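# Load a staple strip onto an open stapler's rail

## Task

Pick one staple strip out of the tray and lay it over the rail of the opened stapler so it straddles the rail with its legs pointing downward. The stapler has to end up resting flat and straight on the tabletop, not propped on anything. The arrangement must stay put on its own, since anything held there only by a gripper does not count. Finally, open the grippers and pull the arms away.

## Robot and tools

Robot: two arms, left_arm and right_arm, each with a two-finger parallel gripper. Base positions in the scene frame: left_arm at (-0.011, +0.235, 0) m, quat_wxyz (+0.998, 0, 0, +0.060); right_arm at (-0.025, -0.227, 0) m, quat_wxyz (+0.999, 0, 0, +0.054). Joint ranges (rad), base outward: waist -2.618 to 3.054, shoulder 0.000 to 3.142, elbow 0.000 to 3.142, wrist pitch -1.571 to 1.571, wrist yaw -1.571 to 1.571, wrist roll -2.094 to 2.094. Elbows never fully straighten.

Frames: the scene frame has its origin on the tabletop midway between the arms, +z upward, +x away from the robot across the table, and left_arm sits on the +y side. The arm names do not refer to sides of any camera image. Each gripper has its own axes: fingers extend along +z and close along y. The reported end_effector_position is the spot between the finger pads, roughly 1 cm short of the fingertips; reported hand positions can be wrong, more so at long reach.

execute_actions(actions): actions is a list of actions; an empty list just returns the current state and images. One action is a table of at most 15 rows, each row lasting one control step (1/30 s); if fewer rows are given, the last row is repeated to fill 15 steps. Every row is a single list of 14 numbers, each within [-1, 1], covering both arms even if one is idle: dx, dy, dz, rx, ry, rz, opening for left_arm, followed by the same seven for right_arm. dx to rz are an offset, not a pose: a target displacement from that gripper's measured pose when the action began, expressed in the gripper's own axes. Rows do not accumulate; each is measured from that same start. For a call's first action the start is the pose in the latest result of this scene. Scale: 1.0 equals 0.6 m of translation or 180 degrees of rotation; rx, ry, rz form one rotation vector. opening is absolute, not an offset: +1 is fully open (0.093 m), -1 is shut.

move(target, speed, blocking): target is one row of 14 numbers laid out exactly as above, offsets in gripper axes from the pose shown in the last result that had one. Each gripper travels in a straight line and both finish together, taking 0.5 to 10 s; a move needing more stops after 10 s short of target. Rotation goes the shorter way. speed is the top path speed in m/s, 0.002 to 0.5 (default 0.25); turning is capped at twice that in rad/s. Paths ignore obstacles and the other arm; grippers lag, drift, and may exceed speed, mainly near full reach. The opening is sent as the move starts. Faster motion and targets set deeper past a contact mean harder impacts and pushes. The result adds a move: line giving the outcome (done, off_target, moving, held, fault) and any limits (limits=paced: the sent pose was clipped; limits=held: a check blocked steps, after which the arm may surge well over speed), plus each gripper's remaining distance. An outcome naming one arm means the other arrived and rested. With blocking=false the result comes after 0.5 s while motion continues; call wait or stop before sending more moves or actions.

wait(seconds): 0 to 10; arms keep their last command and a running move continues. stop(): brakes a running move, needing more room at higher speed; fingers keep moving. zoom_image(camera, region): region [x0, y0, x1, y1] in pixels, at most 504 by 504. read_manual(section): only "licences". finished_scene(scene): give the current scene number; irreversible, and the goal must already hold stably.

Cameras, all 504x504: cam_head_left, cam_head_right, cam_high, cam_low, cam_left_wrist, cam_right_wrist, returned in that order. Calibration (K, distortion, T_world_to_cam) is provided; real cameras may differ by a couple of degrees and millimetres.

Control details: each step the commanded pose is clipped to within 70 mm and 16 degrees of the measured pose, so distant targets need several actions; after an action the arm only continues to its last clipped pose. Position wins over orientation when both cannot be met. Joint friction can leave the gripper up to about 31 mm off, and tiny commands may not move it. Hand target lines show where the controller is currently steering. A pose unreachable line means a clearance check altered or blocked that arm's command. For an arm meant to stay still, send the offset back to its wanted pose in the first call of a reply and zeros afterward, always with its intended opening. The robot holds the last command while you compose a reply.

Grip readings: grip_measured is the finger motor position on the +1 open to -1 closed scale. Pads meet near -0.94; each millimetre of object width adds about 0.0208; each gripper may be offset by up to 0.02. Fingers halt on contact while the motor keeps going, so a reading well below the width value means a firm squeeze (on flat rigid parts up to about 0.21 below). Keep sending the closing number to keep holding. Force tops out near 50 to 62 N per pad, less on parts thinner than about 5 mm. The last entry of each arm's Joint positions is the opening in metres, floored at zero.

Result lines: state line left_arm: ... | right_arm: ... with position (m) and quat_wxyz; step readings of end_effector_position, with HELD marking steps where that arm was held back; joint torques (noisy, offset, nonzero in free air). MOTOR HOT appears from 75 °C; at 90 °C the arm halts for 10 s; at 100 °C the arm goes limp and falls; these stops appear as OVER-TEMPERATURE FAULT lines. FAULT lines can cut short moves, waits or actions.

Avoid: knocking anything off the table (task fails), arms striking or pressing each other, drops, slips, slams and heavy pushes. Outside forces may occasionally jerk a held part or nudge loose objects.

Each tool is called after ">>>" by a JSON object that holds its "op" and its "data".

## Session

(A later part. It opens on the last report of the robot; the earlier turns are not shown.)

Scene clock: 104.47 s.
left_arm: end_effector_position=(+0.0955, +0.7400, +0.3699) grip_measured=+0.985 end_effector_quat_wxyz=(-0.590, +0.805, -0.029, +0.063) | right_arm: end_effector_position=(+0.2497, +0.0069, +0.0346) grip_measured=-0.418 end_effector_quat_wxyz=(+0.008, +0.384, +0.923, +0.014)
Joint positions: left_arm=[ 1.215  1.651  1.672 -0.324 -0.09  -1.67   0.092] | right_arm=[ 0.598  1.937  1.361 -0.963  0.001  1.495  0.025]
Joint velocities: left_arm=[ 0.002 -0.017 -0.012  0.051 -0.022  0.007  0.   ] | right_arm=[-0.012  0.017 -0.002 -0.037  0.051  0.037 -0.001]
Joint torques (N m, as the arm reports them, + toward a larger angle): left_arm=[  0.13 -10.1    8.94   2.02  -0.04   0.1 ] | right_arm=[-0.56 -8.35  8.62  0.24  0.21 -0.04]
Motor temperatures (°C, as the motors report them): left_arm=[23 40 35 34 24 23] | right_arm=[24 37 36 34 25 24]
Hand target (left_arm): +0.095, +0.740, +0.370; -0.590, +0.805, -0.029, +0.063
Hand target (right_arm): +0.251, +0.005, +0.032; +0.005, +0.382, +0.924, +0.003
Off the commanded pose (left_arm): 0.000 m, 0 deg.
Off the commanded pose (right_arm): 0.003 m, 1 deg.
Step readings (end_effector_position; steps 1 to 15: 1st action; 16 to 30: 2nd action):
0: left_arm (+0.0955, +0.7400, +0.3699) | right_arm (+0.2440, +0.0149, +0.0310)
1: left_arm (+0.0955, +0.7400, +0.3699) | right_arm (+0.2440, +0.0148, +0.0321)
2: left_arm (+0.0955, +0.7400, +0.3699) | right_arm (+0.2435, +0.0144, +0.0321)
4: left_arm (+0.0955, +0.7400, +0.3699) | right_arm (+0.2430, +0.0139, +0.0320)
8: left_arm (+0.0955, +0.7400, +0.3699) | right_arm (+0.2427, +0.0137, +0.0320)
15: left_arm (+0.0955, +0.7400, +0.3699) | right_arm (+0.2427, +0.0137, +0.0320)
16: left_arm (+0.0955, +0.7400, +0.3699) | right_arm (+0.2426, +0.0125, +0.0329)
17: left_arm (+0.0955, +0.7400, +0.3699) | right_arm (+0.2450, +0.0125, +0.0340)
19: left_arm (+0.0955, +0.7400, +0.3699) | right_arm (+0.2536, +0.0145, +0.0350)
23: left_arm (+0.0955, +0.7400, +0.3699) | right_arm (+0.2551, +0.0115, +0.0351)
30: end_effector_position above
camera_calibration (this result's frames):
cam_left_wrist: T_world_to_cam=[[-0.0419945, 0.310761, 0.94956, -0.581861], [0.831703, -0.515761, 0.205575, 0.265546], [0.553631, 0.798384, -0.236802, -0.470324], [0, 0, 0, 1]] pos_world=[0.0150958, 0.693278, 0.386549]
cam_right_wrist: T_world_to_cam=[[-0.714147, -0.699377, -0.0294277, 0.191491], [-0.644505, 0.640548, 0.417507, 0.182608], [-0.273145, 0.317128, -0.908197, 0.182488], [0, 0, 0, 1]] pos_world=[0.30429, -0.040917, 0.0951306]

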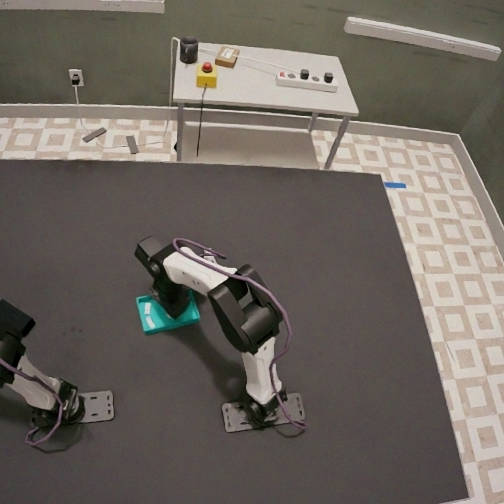

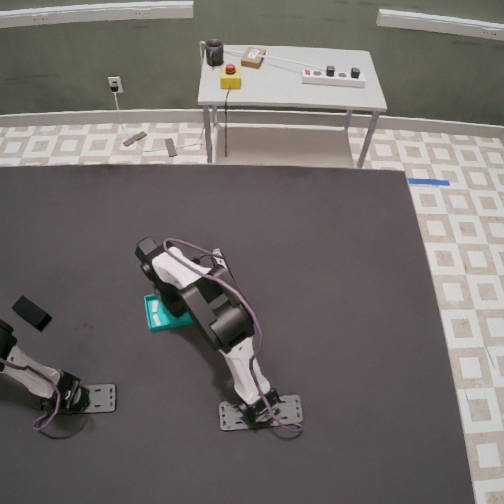

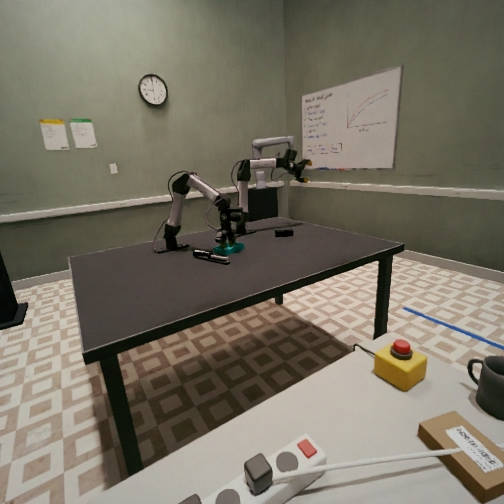

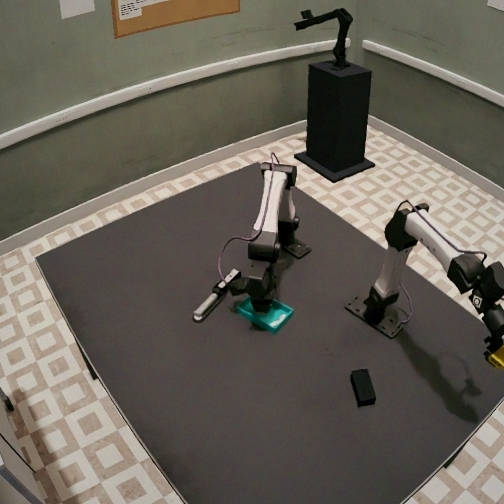

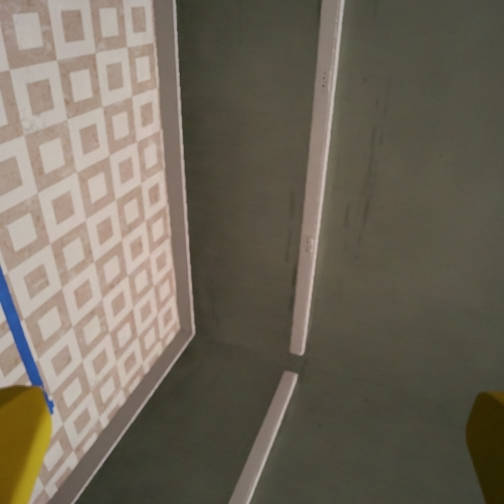

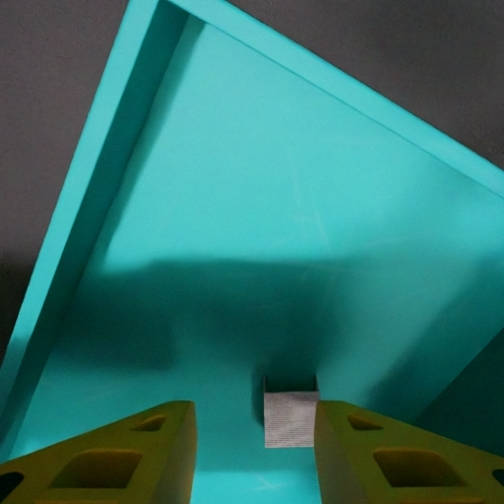

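>>> {"op": "execute_actions", "data": {"actions": [[[0,0,0,0,0,0,1,0,-0.016,0,0,0,0,-0.35]],[[0,0,0,0,0,0,1,0,-0.008,0.02,0,0,0,-0.35]]]}}

Scene clock: 117.43 s.
left_arm: end_effector_position=(+0.0955, +0.7400, +0.3699) grip_measured=+0.985 end_effector_quat_wxyz=(-0.590, +0.805, -0.029, +0.063) | right_arm: end_effector_position=(+0.2453, +0.0032, +0.0287) grip_measured=-0.352 end_effector_quat_wxyz=(+0.010, +0.384, +0.923, +0.018)
Joint positions: left_arm=[ 1.215  1.651  1.672 -0.324 -0.09  -1.67   0.092] | right_arm=[ 0.598  1.917  1.308 -0.922  0.001  1.494  0.028]
Joint velocities: left_arm=[-0.002  0.012 -0.002 -0.037 -0.007  0.007  0.   ] | right_arm=[-0.012  0.007 -0.002 -0.007  0.022 -0.066  0.001]
Joint torques (N m, as the arm reports them, + toward a larger angle): left_arm=[  0.15 -10.1    8.88   2.01  -0.03   0.11] | right_arm=[-0.45 -9.6   5.13  0.46  0.15 -0.02]
Motor temperatures (°C, as the motors report them): left_arm=[23 40 36 35 24 23] | right_arm=[24 37 38 33 25 24]
Hand target (left_arm): +0.095, +0.740, +0.370; -0.590, +0.805, -0.029, +0.063
Hand target (right_arm): +0.242, +0.000, +0.023; +0.007, +0.384, +0.923, +0.013
Off the commanded pose (left_arm): 0.000 m, 0 deg.
Off the commanded pose (right_arm): 0.007 m, 1 deg.
Step readings (end_effector_position; steps 1 to 15: 1st action; 16 to 30: 2nd action):
0: left_arm (+0.0955, +0.7400, +0.3699) | right_arm (+0.2486, +0.0059, +0.0345)
1: left_arm (+0.0955, +0.7400, +0.3699) | right_arm (+0.2485, +0.0059, +0.0344)
2: left_arm (+0.0955, +0.7400, +0.3699) | right_arm (+0.2476, +0.0051, +0.0343)
4: left_arm (+0.0955, +0.7400, +0.3699) | right_arm (+0.2455, +0.0033, +0.0346)
8: left_arm (+0.0955, +0.7400, +0.3699) | right_arm (+0.2452, +0.0030, +0.0352)
15: left_arm (+0.0955, +0.7400, +0.3699) | right_arm (+0.2452, +0.0031, +0.0352)
16: left_arm (+0.0955, +0.7400, +0.3699) | right_arm (+0.2455, +0.0033, +0.0343)
17: left_arm (+0.0955, +0.7400, +0.3699) | right_arm (+0.2455, +0.0033, +0.0328)
19: left_arm (+0.0955, +0.7400, +0.3699) | right_arm (+0.2438, +0.0019, +0.0296)
23: left_arm (+0.0955, +0.7400, +0.3699) | right_arm (+0.2440, +0.0020, +0.0287)
30: end_effector_position above
camera_calibration (this result's frames):
cam_left_wrist: T_world_to_cam=[[-0.0419945, 0.310761, 0.94956, -0.581861], [0.831703, -0.515761, 0.205575, 0.265546], [0.553631, 0.798384, -0.236802, -0.470324], [0, 0, 0, 1]] pos_world=[0.0150958, 0.693278, 0.386549]
cam_right_wrist: T_world_to_cam=[[-0.713387, -0.69973, -0.0381725, 0.185668], [-0.647785, 0.63769, 0.416805, 0.185446], [-0.267309, 0.322071, -0.908194, 0.175733], [0, 0, 0, 1]] pos_world=[0.299557, -0.044938, 0.0893918]

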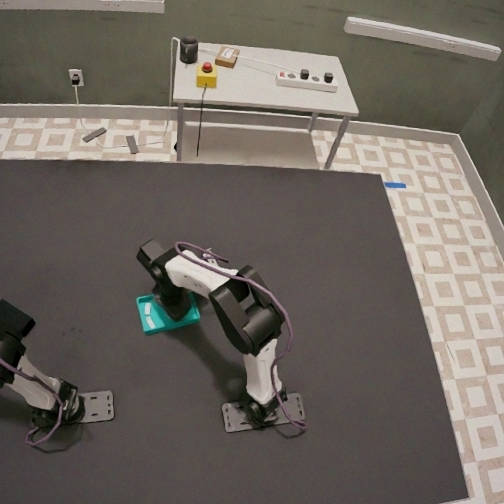

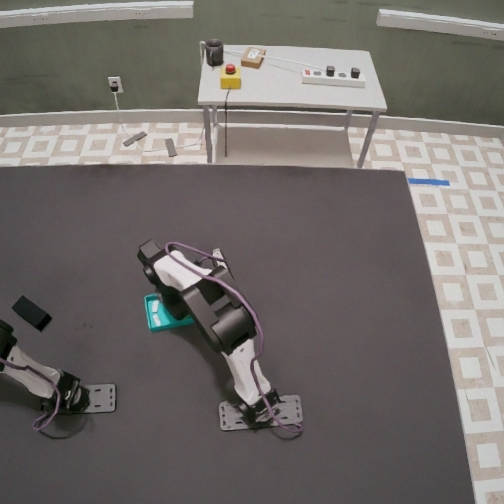

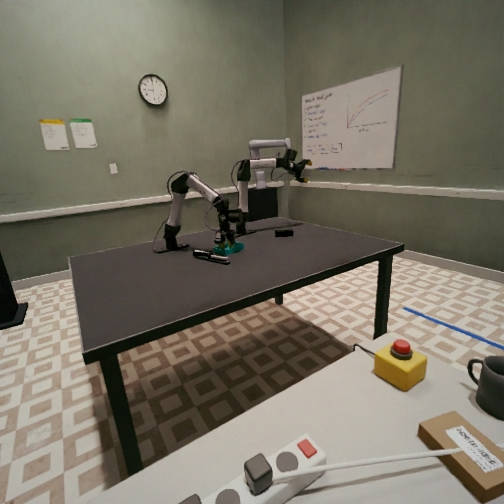

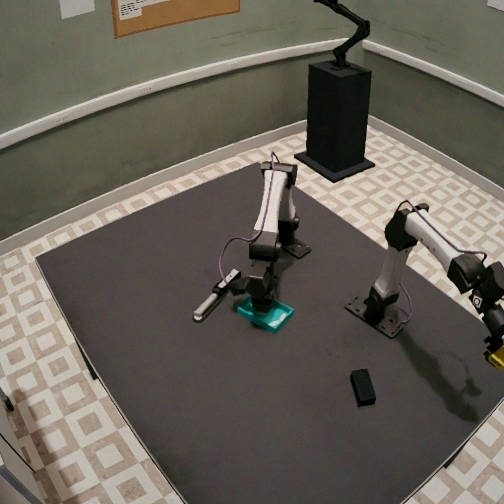

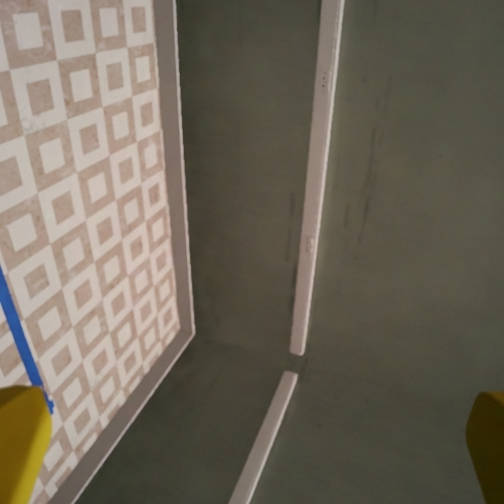

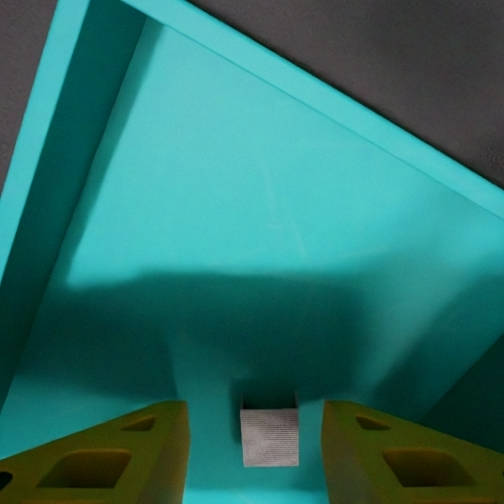

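>>> {"op": "execute_actions", "data": {"actions": [[[0,0,0,0,0,0,1,0,-0.006,0.022,0,0,0,-0.35]],[[0,0,0,0,0,0,1,0,0,0,0,0,0,-0.85]],[[0,0,0,0,0,0,1,0,0,-0.08,0,0,0,-0.85]],[[0,0,0,0,0,0,1,0,0,-0.06,0,0,0,-0.85]]]}}

Scene clock: 125.47 s.
left_arm: end_effector_position=(+0.0955, +0.7400, +0.3699) grip_measured=+0.985 end_effector_quat_wxyz=(-0.590, +0.805, -0.029, +0.063) | right_arm: end_effector_position=(+0.2462, +0.0040, +0.1058) grip_measured=-0.836 end_effector_quat_wxyz=(+0.019, +0.384, +0.923, +0.037)
Joint positions: left_arm=[ 1.215  1.651  1.672 -0.324 -0.09  -1.67   0.092] | right_arm=[ 0.598  1.816  1.487 -1.158  0.001  1.494  0.005]
Joint velocities: left_arm=[-0.002 -0.017  0.002 -0.037  0.081  0.022 -0.001] | right_arm=[ 0.002  0.007  0.007 -0.022 -0.022  0.007  0.001]
Joint torques (N m, as the arm reports them, + toward a larger angle): left_arm=[  0.09 -10.18   8.99   2.01  -0.02   0.08] | right_arm=[-0.28 -9.11  8.59  0.42  0.16  0.03]
Motor temperatures (°C, as the motors report them): left_arm=[23 40 36 35 24 23] | right_arm=[24 38 38 33 25 24]
Hand target (left_arm): +0.095, +0.740, +0.370; -0.590, +0.805, -0.029, +0.063
Hand target (right_arm): +0.245, +0.003, +0.109; +0.018, +0.384, +0.923, +0.035
Off the commanded pose (left_arm): 0.000 m, 0 deg.
Off the commanded pose (right_arm): 0.003 m, 0 deg.
Step readings (end_effector_position; steps 1 to 15: 1st action; 16 to 30: 2nd action; 31 to 45: 3rd action; 46 to 60: 4th action):
0: left_arm (+0.0955, +0.7400, +0.3699) | right_arm (+0.2456, +0.0034, +0.0288)
1: left_arm (+0.0955, +0.7400, +0.3699) | right_arm (+0.2459, +0.0036, +0.0279)
2: left_arm (+0.0955, +0.7400, +0.3699) | right_arm (+0.2460, +0.0038, +0.0267)
4: left_arm (+0.0955, +0.7400, +0.3699) | right_arm (+0.2459, +0.0038, +0.0255)
8: left_arm (+0.0955, +0.7400, +0.3699) | right_arm (+0.2478, +0.0053, +0.0257)
15: left_arm (+0.0955, +0.7400, +0.3699) | right_arm (+0.2478, +0.0054, +0.0250)
16: left_arm (+0.0955, +0.7400, +0.3699) | right_arm (+0.2478, +0.0054, +0.0250)
17: left_arm (+0.0955, +0.7400, +0.3699) | right_arm (+0.2478, +0.0054, +0.0250)
19: left_arm (+0.0955, +0.7400, +0.3699) | right_arm (+0.2478, +0.0054, +0.0250)
23: left_arm (+0.0955, +0.7400, +0.3699) | right_arm (+0.2478, +0.0054, +0.0250)
30: left_arm (+0.0955, +0.7400, +0.3699) | right_arm (+0.2478, +0.0054, +0.0250)
31: left_arm (+0.0955, +0.7400, +0.3699) | right_arm (+0.2469, +0.0046, +0.0281)
32: left_arm (+0.0955, +0.7400, +0.3699) | right_arm (+0.2457, +0.0036, +0.0338)
34: left_arm (+0.0955, +0.7400, +0.3699) | right_arm (+0.2478, +0.0053, +0.0503)
38: left_arm (+0.0955, +0.7400, +0.3699) | right_arm (+0.2528, +0.0096, +0.0725)
45: left_arm (+0.0955, +0.7400, +0.3699) | right_arm (+0.2475, +0.0051, +0.0729)
46: left_arm (+0.0955, +0.7400, +0.3699) | right_arm (+0.2467, +0.0044, +0.0759)
47: left_arm (+0.0955, +0.7400, +0.3699) | right_arm (+0.2459, +0.0037, +0.0800)
49: left_arm (+0.0955, +0.7400, +0.3699) | right_arm (+0.2483, +0.0057, +0.0923)
53: left_arm (+0.0955, +0.7400, +0.3699) | right_arm (+0.2504, +0.0076, +0.1060)
60: end_effector_position above
camera_calibration (this result's frames):
cam_left_wrist: T_world_to_cam=[[-0.0419945, 0.310761, 0.94956, -0.581861], [0.831703, -0.515761, 0.205575, 0.265546], [0.553631, 0.798384, -0.236802, -0.470324], [0, 0, 0, 1]] pos_world=[0.0150958, 0.693278, 0.386549]
cam_right_wrist: T_world_to_cam=[[-0.711381, -0.698021, -0.081879, 0.193893], [-0.661556, 0.625742, 0.413268, 0.157175], [-0.237235, 0.348159, -0.906921, 0.238038], [0, 0, 0, 1]] pos_world=[0.298383, -0.0458849, 0.166802]

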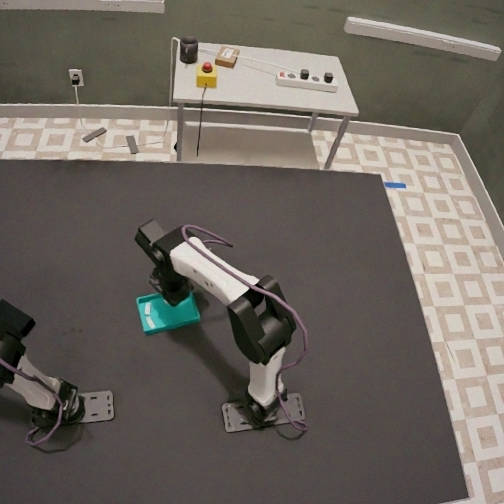

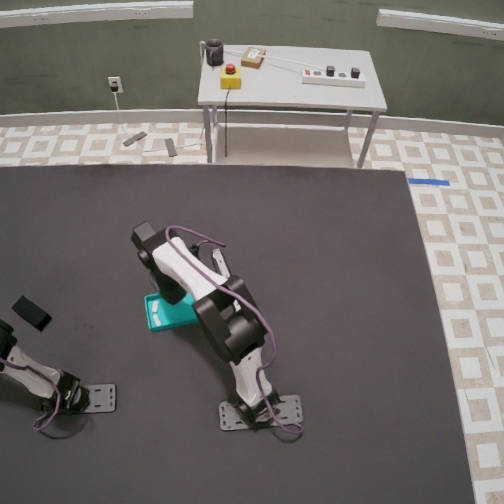

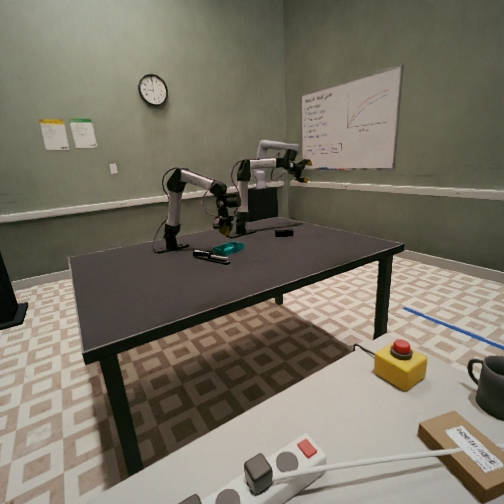

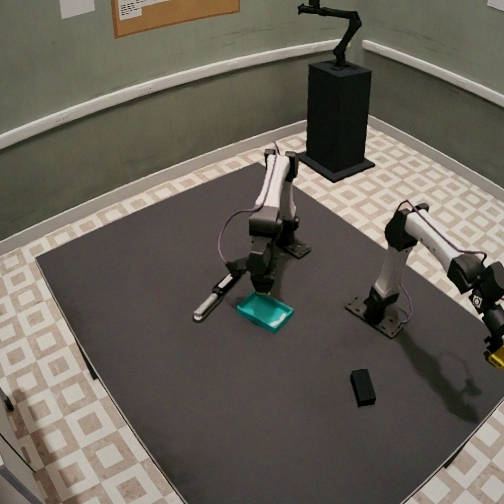

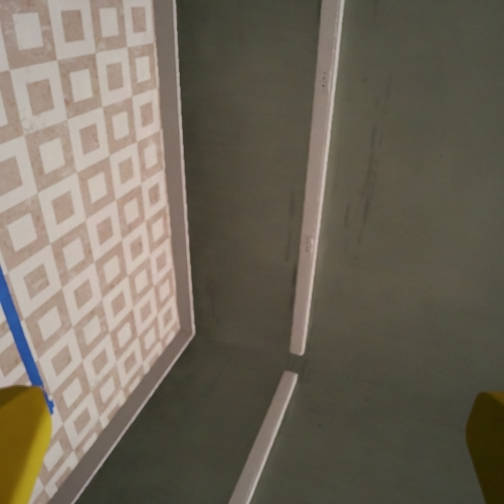

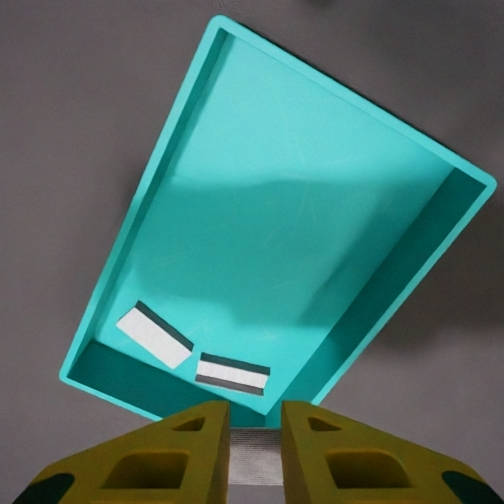

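>>> {"op": "move", "data": {"target": [0,0,0,0,0,0,1,-0.27,0.005,-0.04,0.022,0.018,-0.39,-0.85], "speed": 0.2}}

Scene clock: 154.37 s.
left_arm: end_effector_position=(+0.0955, +0.7400, +0.3699) grip_measured=+0.985 end_effector_quat_wxyz=(-0.590, +0.805, -0.029, +0.063) | right_arm: end_effector_position=(+0.3568, -0.1083, +0.1334) grip_measured=-0.836 end_effector_quat_wxyz=(+0.007, -0.215, +0.977, +0.003)
Joint positions: left_arm=[ 1.215  1.651  1.672 -0.324 -0.09  -1.67   0.092] | right_arm=[ 0.191  2.067  1.946 -1.436 -0.005 -0.134  0.005]
Joint velocities: left_arm=[-0.002 -0.002  0.007  0.037 -0.037 -0.051  0.   ] | right_arm=[ 0.012  0.002 -0.012 -0.022 -0.022 -0.051 -0.   ]
Joint torques (N m, as the arm reports them, + toward a larger angle): left_arm=[  0.2  -10.1    8.97   2.01  -0.06   0.11] | right_arm=[-0.75 -9.78  9.22  0.34  0.23 -0.04]
Motor temperatures (°C, as the motors report them): left_arm=[23 41 37 37 24 23] | right_arm=[24 39 41 32 25 24]
Hand target (left_arm): +0.095, +0.740, +0.370; -0.590, +0.805, -0.029, +0.063
Hand target (right_arm): +0.359, -0.112, +0.130; +0.000, -0.217, +0.976, -0.003
Off the commanded pose (left_arm): 0.000 m, 0 deg.
Off the commanded pose (right_arm): 0.005 m, 1 deg.
move: done
camera_calibration (this result's frames):
cam_left_wrist: T_world_to_cam=[[-0.0419945, 0.310761, 0.94956, -0.581861], [0.831703, -0.515761, 0.205575, 0.265546], [0.553631, 0.798384, -0.236802, -0.470324], [0, 0, 0, 1]] pos_world=[0.0150958, 0.693278, 0.386549]
cam_right_wrist: T_world_to_cam=[[0.412557, -0.910931, -0.00132347, -0.238335], [-0.831444, -0.37715, 0.407995, 0.241941], [-0.372154, -0.16722, -0.912983, 0.321575], [0, 0, 0, 1]] pos_world=[0.419162, -0.0720844, 0.194567]

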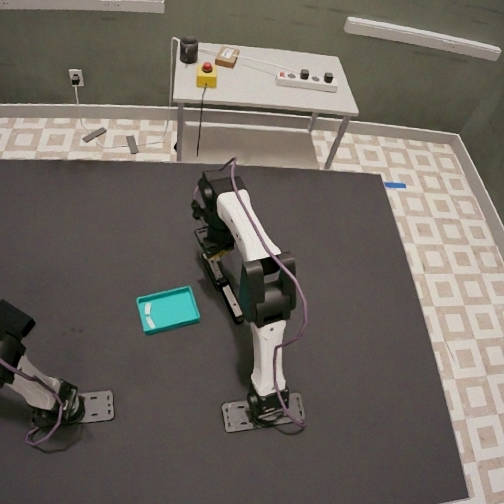

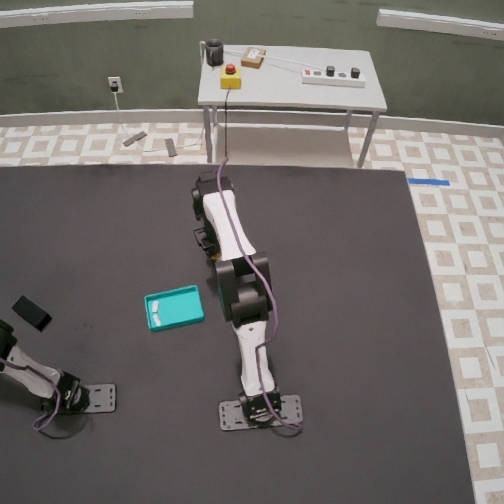

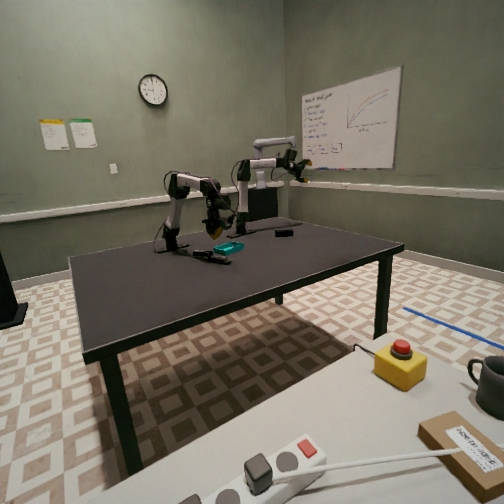

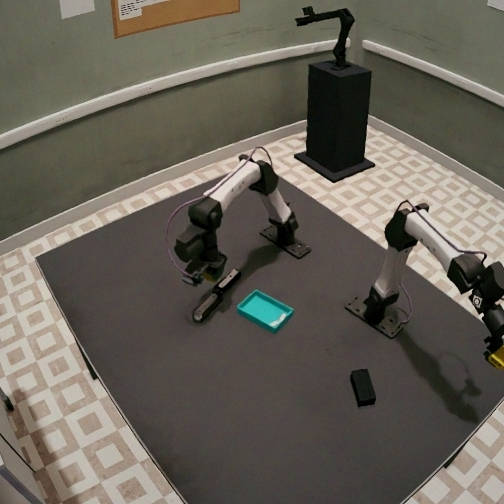

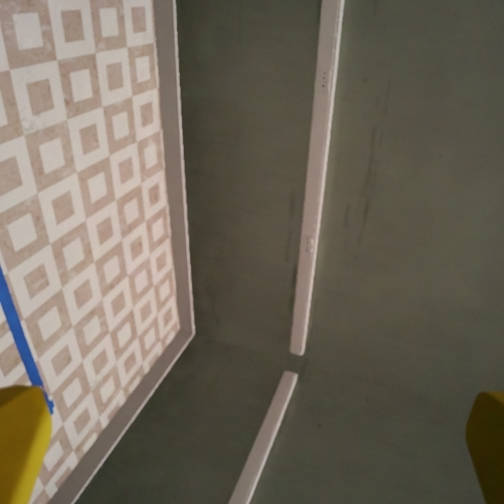

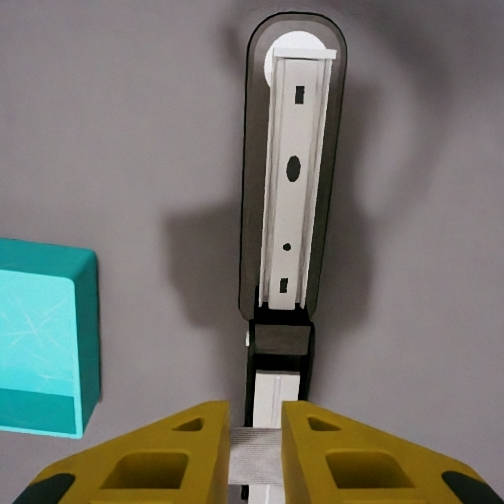

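>>> {"op": "move", "data": {"target": [0,0,0,0,0,0,1,-0.045,-0.024,0.072,0,0,0.013,-0.85], "speed": 0.1}}

Scene clock: 173.53 s.
left_arm: end_effector_position=(+0.0955, +0.7400, +0.3699) grip_measured=+0.985 end_effector_quat_wxyz=(-0.590, +0.805, -0.029, +0.063) | right_arm: end_effector_position=(+0.3796, -0.1091, +0.0903) grip_measured=-0.836 end_effector_quat_wxyz=(-0.004, -0.202, +0.979, +0.002)
Joint positions: left_arm=[ 1.215  1.651  1.672 -0.324 -0.09  -1.67   0.092] | right_arm=[ 0.173  2.177  1.946 -1.347 -0.005 -0.127  0.005]
Joint velocities: left_arm=[-0.002  0.012 -0.012  0.037 -0.051  0.081 -0.   ] | right_arm=[ 0.007 -0.007  0.002  0.037 -0.007  0.066 -0.   ]
Joint torques (N m, as the arm reports them, + toward a larger angle): left_arm=[  0.17 -10.07   9.01   1.99  -0.04   0.1 ] | right_arm=[ -0.97 -11.66   9.31   0.45   0.12   0.12]
Motor temperatures (°C, as the motors report them): left_arm=[23 41 37 38 24 23] | right_arm=[24 40 42 31 25 24]
Hand target (left_arm): +0.095, +0.740, +0.370; -0.590, +0.805, -0.029, +0.063
Hand target (right_arm): +0.388, -0.110, +0.091; +0.007, -0.195, +0.981, +0.003
Off the commanded pose (left_arm): 0.000 m, 0 deg.
Off the commanded pose (right_arm): 0.008 m, 2 deg.
move: done
camera_calibration (this result's frames):
cam_left_wrist: T_world_to_cam=[[-0.0419945, 0.310761, 0.94956, -0.581861], [0.831703, -0.515761, 0.205575, 0.265546], [0.553631, 0.798384, -0.236802, -0.470324], [0, 0, 0, 1]] pos_world=[0.0150958, 0.693278, 0.386549]
cam_right_wrist: T_world_to_cam=[[0.389791, -0.920895, -0.00392345, -0.240803], [-0.832099, -0.354025, 0.426939, 0.279218], [-0.394555, -0.163152, -0.904272, 0.298692], [0, 0, 0, 1]] pos_world=[0.444051, -0.0741712, 0.149945]

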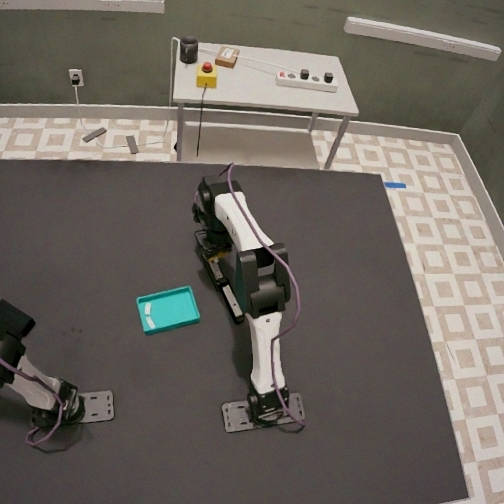

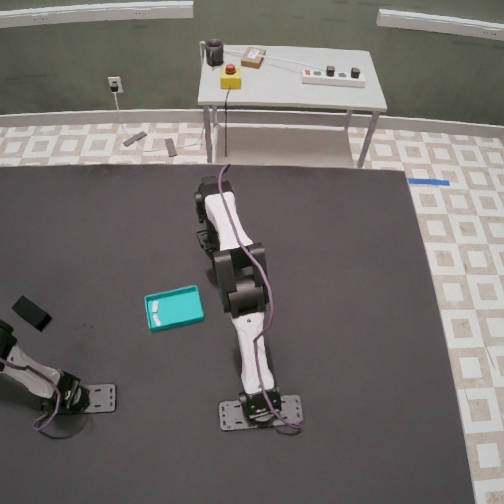

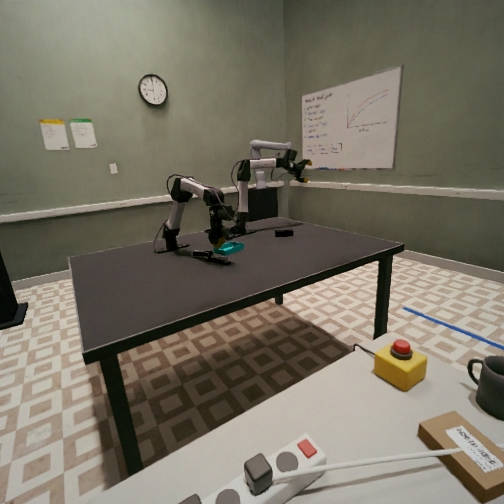

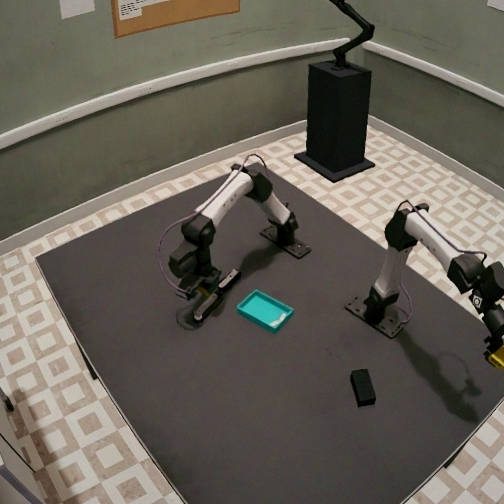

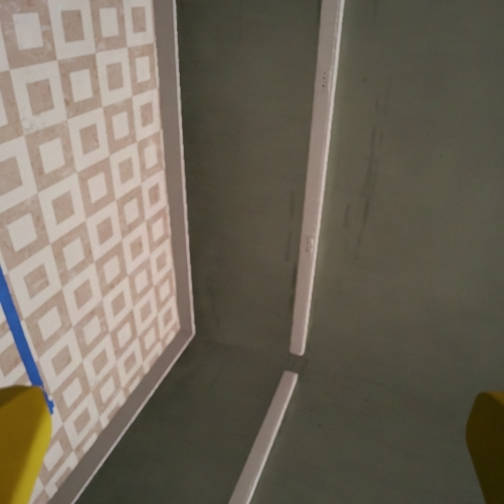

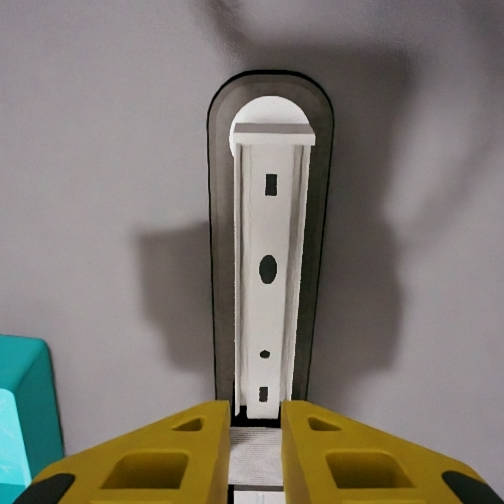

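>>> {"op": "execute_actions", "data": {"actions": [[[0,0,0,0,0,0,1,0,0,0,0,0,0.018,-0.85]],[[0,0,0,0,0,0,1,-0.065,-0.003,0.01,0,0,0,-0.85]],[[0,0,0,0,0,0,1,0,0,0.03,0,0,0,-0.85]]]}}

Scene clock: 184.37 s.
left_arm: end_effector_position=(+0.0955, +0.7400, +0.3699) grip_measured=+0.985 end_effector_quat_wxyz=(-0.590, +0.805, -0.029, +0.063) | right_arm: end_effector_position=(+0.4194, -0.0977, +0.0730) grip_measured=-0.836 end_effector_quat_wxyz=(+0.008, -0.180, +0.984, +0.003)
Joint positions: left_arm=[ 1.215  1.651  1.672 -0.324 -0.09  -1.67   0.092] | right_arm=[ 0.173  2.356  2.176 -1.375 -0.005 -0.081  0.005]
Joint velocities: left_arm=[-0.017 -0.012  0.007 -0.007 -0.007  0.007 -0.   ] | right_arm=[ 0.007 -0.012  0.002 -0.022  0.022 -0.007  0.   ]
Joint torques (N m, as the arm reports them, + toward a larger angle): left_arm=[  0.07 -10.14   9.04   2.    -0.04   0.09] | right_arm=[ -0.3  -14.05   5.75   0.56   0.1    0.07]
Motor temperatures (°C, as the motors report them): left_arm=[23 41 37 38 24 23] | right_arm=[24 43 43 31 25 24]
Hand target (left_arm): +0.095, +0.740, +0.370; -0.590, +0.805, -0.029, +0.063
Hand target (right_arm): +0.418, -0.098, +0.068; +0.005, -0.180, +0.984, +0.003
Off the commanded pose (left_arm): 0.000 m, 0 deg.
Off the commanded pose (right_arm): 0.005 m, 0 deg.
Step readings (end_effector_position; steps 1 to 15: 1st action; 16 to 30: 2nd action; 31 to 45: 3rd action):
0: left_arm (+0.0955, +0.7400, +0.3699) | right_arm (+0.3799, -0.1091, +0.0903)
1: left_arm (+0.0955, +0.7400, +0.3699) | right_arm (+0.3799, -0.1091, +0.0903)
2: left_arm (+0.0955, +0.7400, +0.3699) | right_arm (+0.3799, -0.1091, +0.0903)
4: left_arm (+0.0955, +0.7400, +0.3699) | right_arm (+0.3799, -0.1091, +0.0903)
8: left_arm (+0.0955, +0.7400, +0.3699) | right_arm (+0.3799, -0.1091, +0.0903)
15: left_arm (+0.0955, +0.7400, +0.3699) | right_arm (+0.3799, -0.1091, +0.0903)
16: left_arm (+0.0955, +0.7400, +0.3699) | right_arm (+0.3817, -0.1085, +0.0915)
17: left_arm (+0.0955, +0.7400, +0.3699) | right_arm (+0.3911, -0.1058, +0.0933)
19: left_arm (+0.0955, +0.7400, +0.3699) | right_arm (+0.4121, -0.0998, +0.0931)
23: left_arm (+0.0955, +0.7400, +0.3699) | right_arm (+0.4233, -0.0965, +0.0862)
30: left_arm (+0.0955, +0.7400, +0.3699) | right_arm (+0.4182, -0.0980, +0.0857)
31: left_arm (+0.0955, +0.7400, +0.3699) | right_arm (+0.4184, -0.0980, +0.0843)
32: left_arm (+0.0955, +0.7400, +0.3699) | right_arm (+0.4181, -0.0980, +0.0821)
34: left_arm (+0.0955, +0.7400, +0.3699) | right_arm (+0.4166, -0.0985, +0.0766)
38: left_arm (+0.0955, +0.7400, +0.3699) | right_arm (+0.4163, -0.0986, +0.0729)
45: end_effector_position above
camera_calibration (this result's frames):
cam_left_wrist: T_world_to_cam=[[-0.0419945, 0.310761, 0.94956, -0.581861], [0.831703, -0.515761, 0.205575, 0.265546], [0.553631, 0.798384, -0.236802, -0.470324], [0, 0, 0, 1]] pos_world=[0.0150958, 0.693278, 0.386549]
cam_right_wrist: T_world_to_cam=[[0.346947, -0.937883, -0.00190268, -0.229645], [-0.85681, -0.31778, 0.406071, 0.339204], [-0.381451, -0.139255, -0.91384, 0.298128], [0, 0, 0, 1]] pos_world=[0.484029, -0.0660725, 0.134263]

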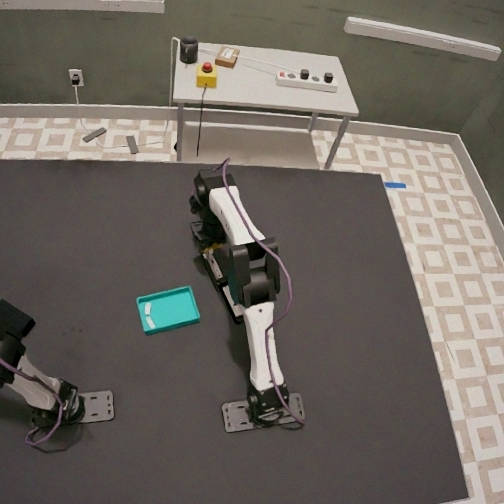

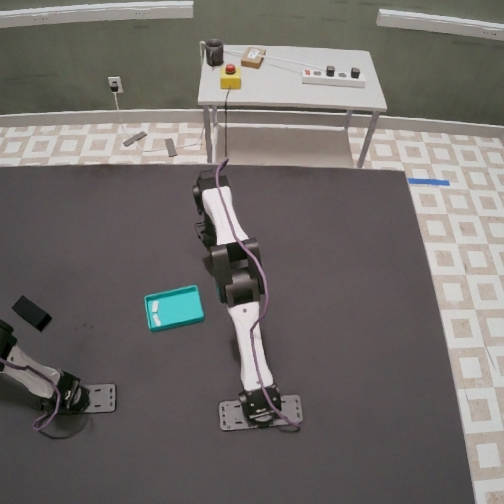

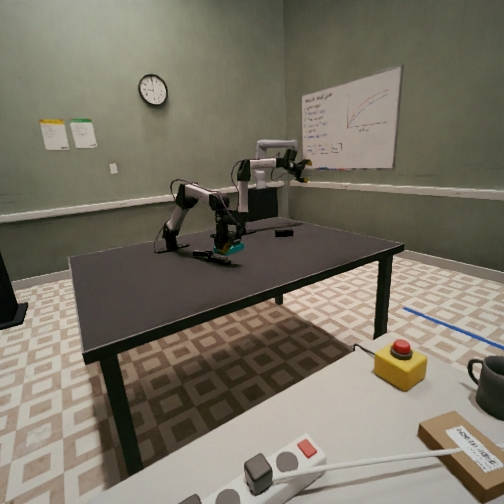

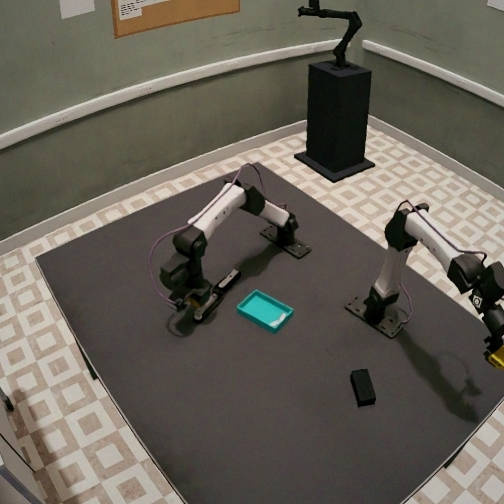

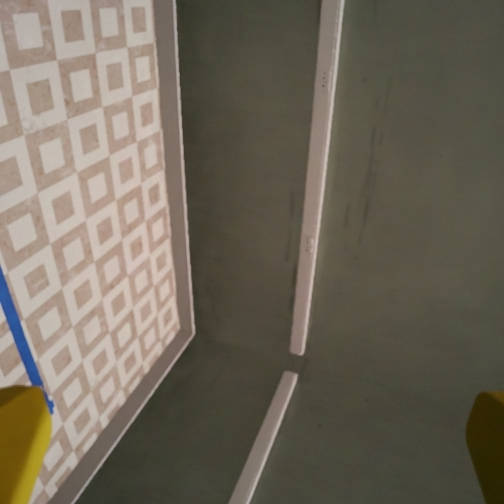

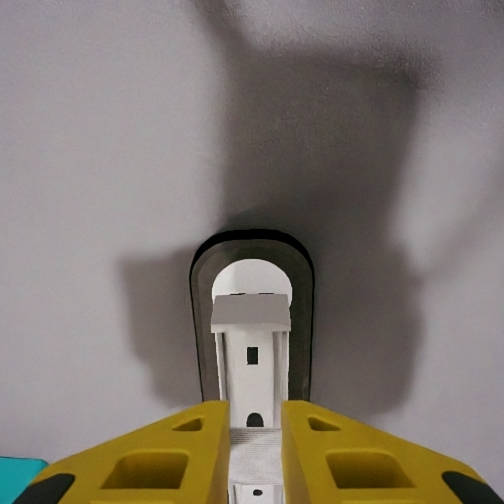

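>>> {"op": "execute_actions", "data": {"actions": [[[0,0,0,0,0,0,1,0,0,0,0,0,-0.011,-0.85]],[[0,0,0,0,0,0,1,0,0,0.03,0,0,0,-0.85]]]}}

>>> {"op": "zoom_image", "data": {"camera": "cam_right_wrist", "region": [160, 260, 360, 504]}}

Scene clock: 195.03 s.
left_arm: end_effector_position=(+0.0955, +0.7400, +0.3699) grip_measured=+0.985 end_effector_quat_wxyz=(-0.590, +0.805, -0.029, +0.063) | right_arm: end_effector_position=(+0.4218, -0.0970, +0.0616) grip_measured=-0.836 end_effector_quat_wxyz=(+0.013, -0.192, +0.981, +0.004)
Joint positions: left_arm=[ 1.215  1.651  1.672 -0.324 -0.09  -1.67   0.092] | right_arm=[ 0.173  2.352  2.124 -1.315 -0.005 -0.105  0.005]
Joint velocities: left_arm=[ 0.002 -0.007 -0.007  0.022 -0.051 -0.007 -0.001] | right_arm=[-0.002 -0.002 -0.007  0.022 -0.037 -0.051  0.001]
Joint torques (N m, as the arm reports them, + toward a larger angle): left_arm=[  0.25 -10.11   8.92   2.01  -0.04   0.13] | right_arm=[ -0.25 -13.68   5.78   0.53   0.08   0.05]
Motor temperatures (°C, as the motors report them): left_arm=[23 41 38 38 24 23] | right_arm=[24 46 42 31 25 24]
Hand target (left_arm): +0.095, +0.740, +0.370; -0.590, +0.805, -0.029, +0.063
Hand target (right_arm): +0.420, -0.097, +0.055; +0.009, -0.192, +0.981, +0.003
Off the commanded pose (left_arm): 0.000 m, 0 deg.
Off the commanded pose (right_arm): 0.007 m, 1 deg.
Step readings (end_effector_position; steps 1 to 15: 1st action; 16 to 30: 2nd action):
0: left_arm (+0.0955, +0.7400, +0.3699) | right_arm (+0.4200, -0.0975, +0.0730)
1: left_arm (+0.0955, +0.7400, +0.3699) | right_arm (+0.4200, -0.0975, +0.0730)
2: left_arm (+0.0955, +0.7400, +0.3699) | right_arm (+0.4200, -0.0975, +0.0730)
4: left_arm (+0.0955, +0.7400, +0.3699) | right_arm (+0.4200, -0.0975, +0.0730)
8: left_arm (+0.0955, +0.7400, +0.3699) | right_arm (+0.4200, -0.0975, +0.0730)
15: left_arm (+0.0955, +0.7400, +0.3699) | right_arm (+0.4200, -0.0975, +0.0730)
16: left_arm (+0.0955, +0.7400, +0.3699) | right_arm (+0.4203, -0.0974, +0.0714)
17: left_arm (+0.0955, +0.7400, +0.3699) | right_arm (+0.4203, -0.0974, +0.0694)
19: left_arm (+0.0955, +0.7400, +0.3699) | right_arm (+0.4192, -0.0977, +0.0644)
23: left_arm (+0.0955, +0.7400, +0.3699) | right_arm (+0.4190, -0.0978, +0.0616)
30: end_effector_position above
camera_calibration (this result's frames):
cam_left_wrist: T_world_to_cam=[[-0.0419945, 0.310761, 0.94956, -0.581861], [0.831703, -0.515761, 0.205575, 0.265546], [0.553631, 0.798384, -0.236802, -0.470324], [0, 0, 0, 1]] pos_world=[0.0150958, 0.693278, 0.386549]
cam_right_wrist: T_world_to_cam=[[0.370101, -0.928991, -0.000375427, -0.238848], [-0.853168, -0.340053, 0.395561, 0.343037], [-0.367601, -0.146077, -0.918439, 0.282552], [0, 0, 0, 1]] pos_world=[0.484933, -0.0639626, 0.123725]

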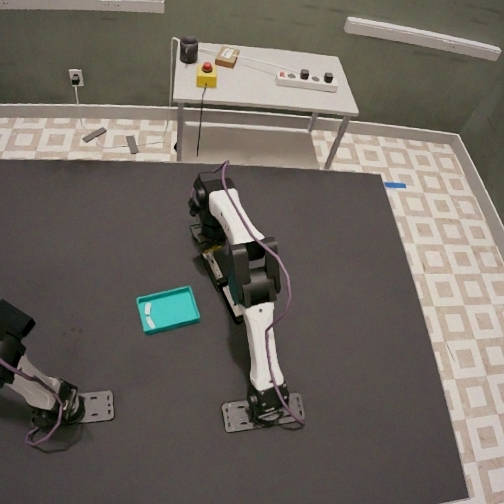

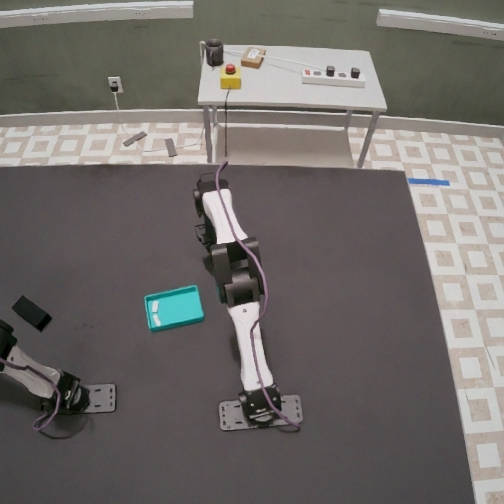

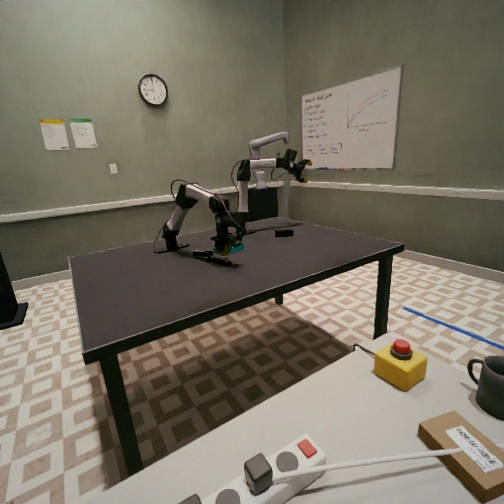

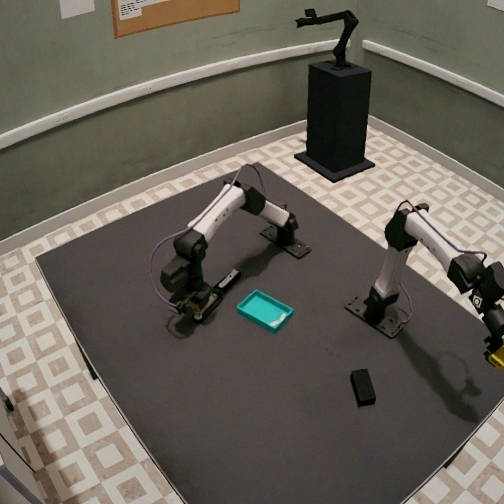

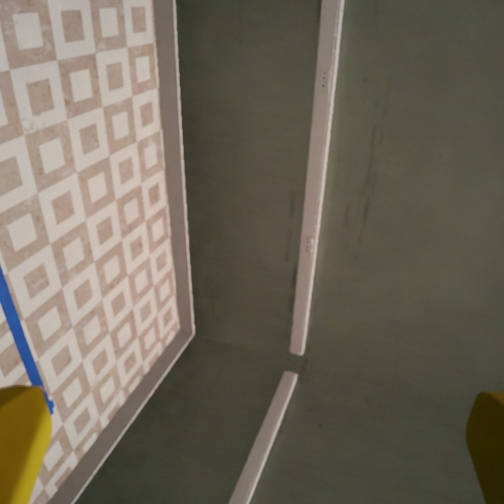

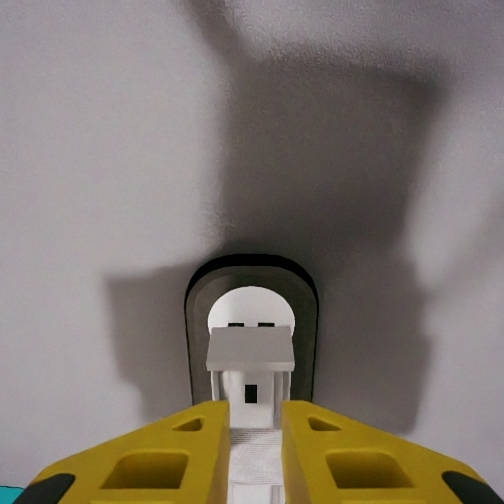

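Region (160, 260, 360, 504) of cam_right_wrist's 504x504 image, scaled by 2.066, with more detail than that image has; it fills the left 413 columns of this view, and the rest is white.

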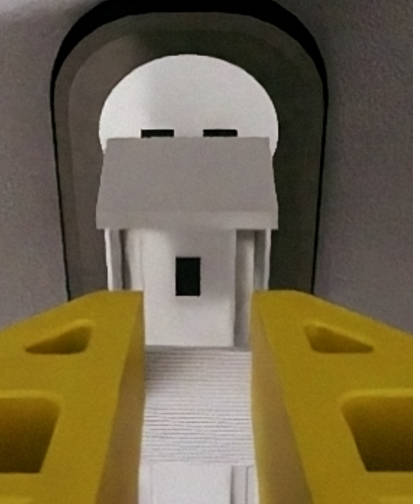

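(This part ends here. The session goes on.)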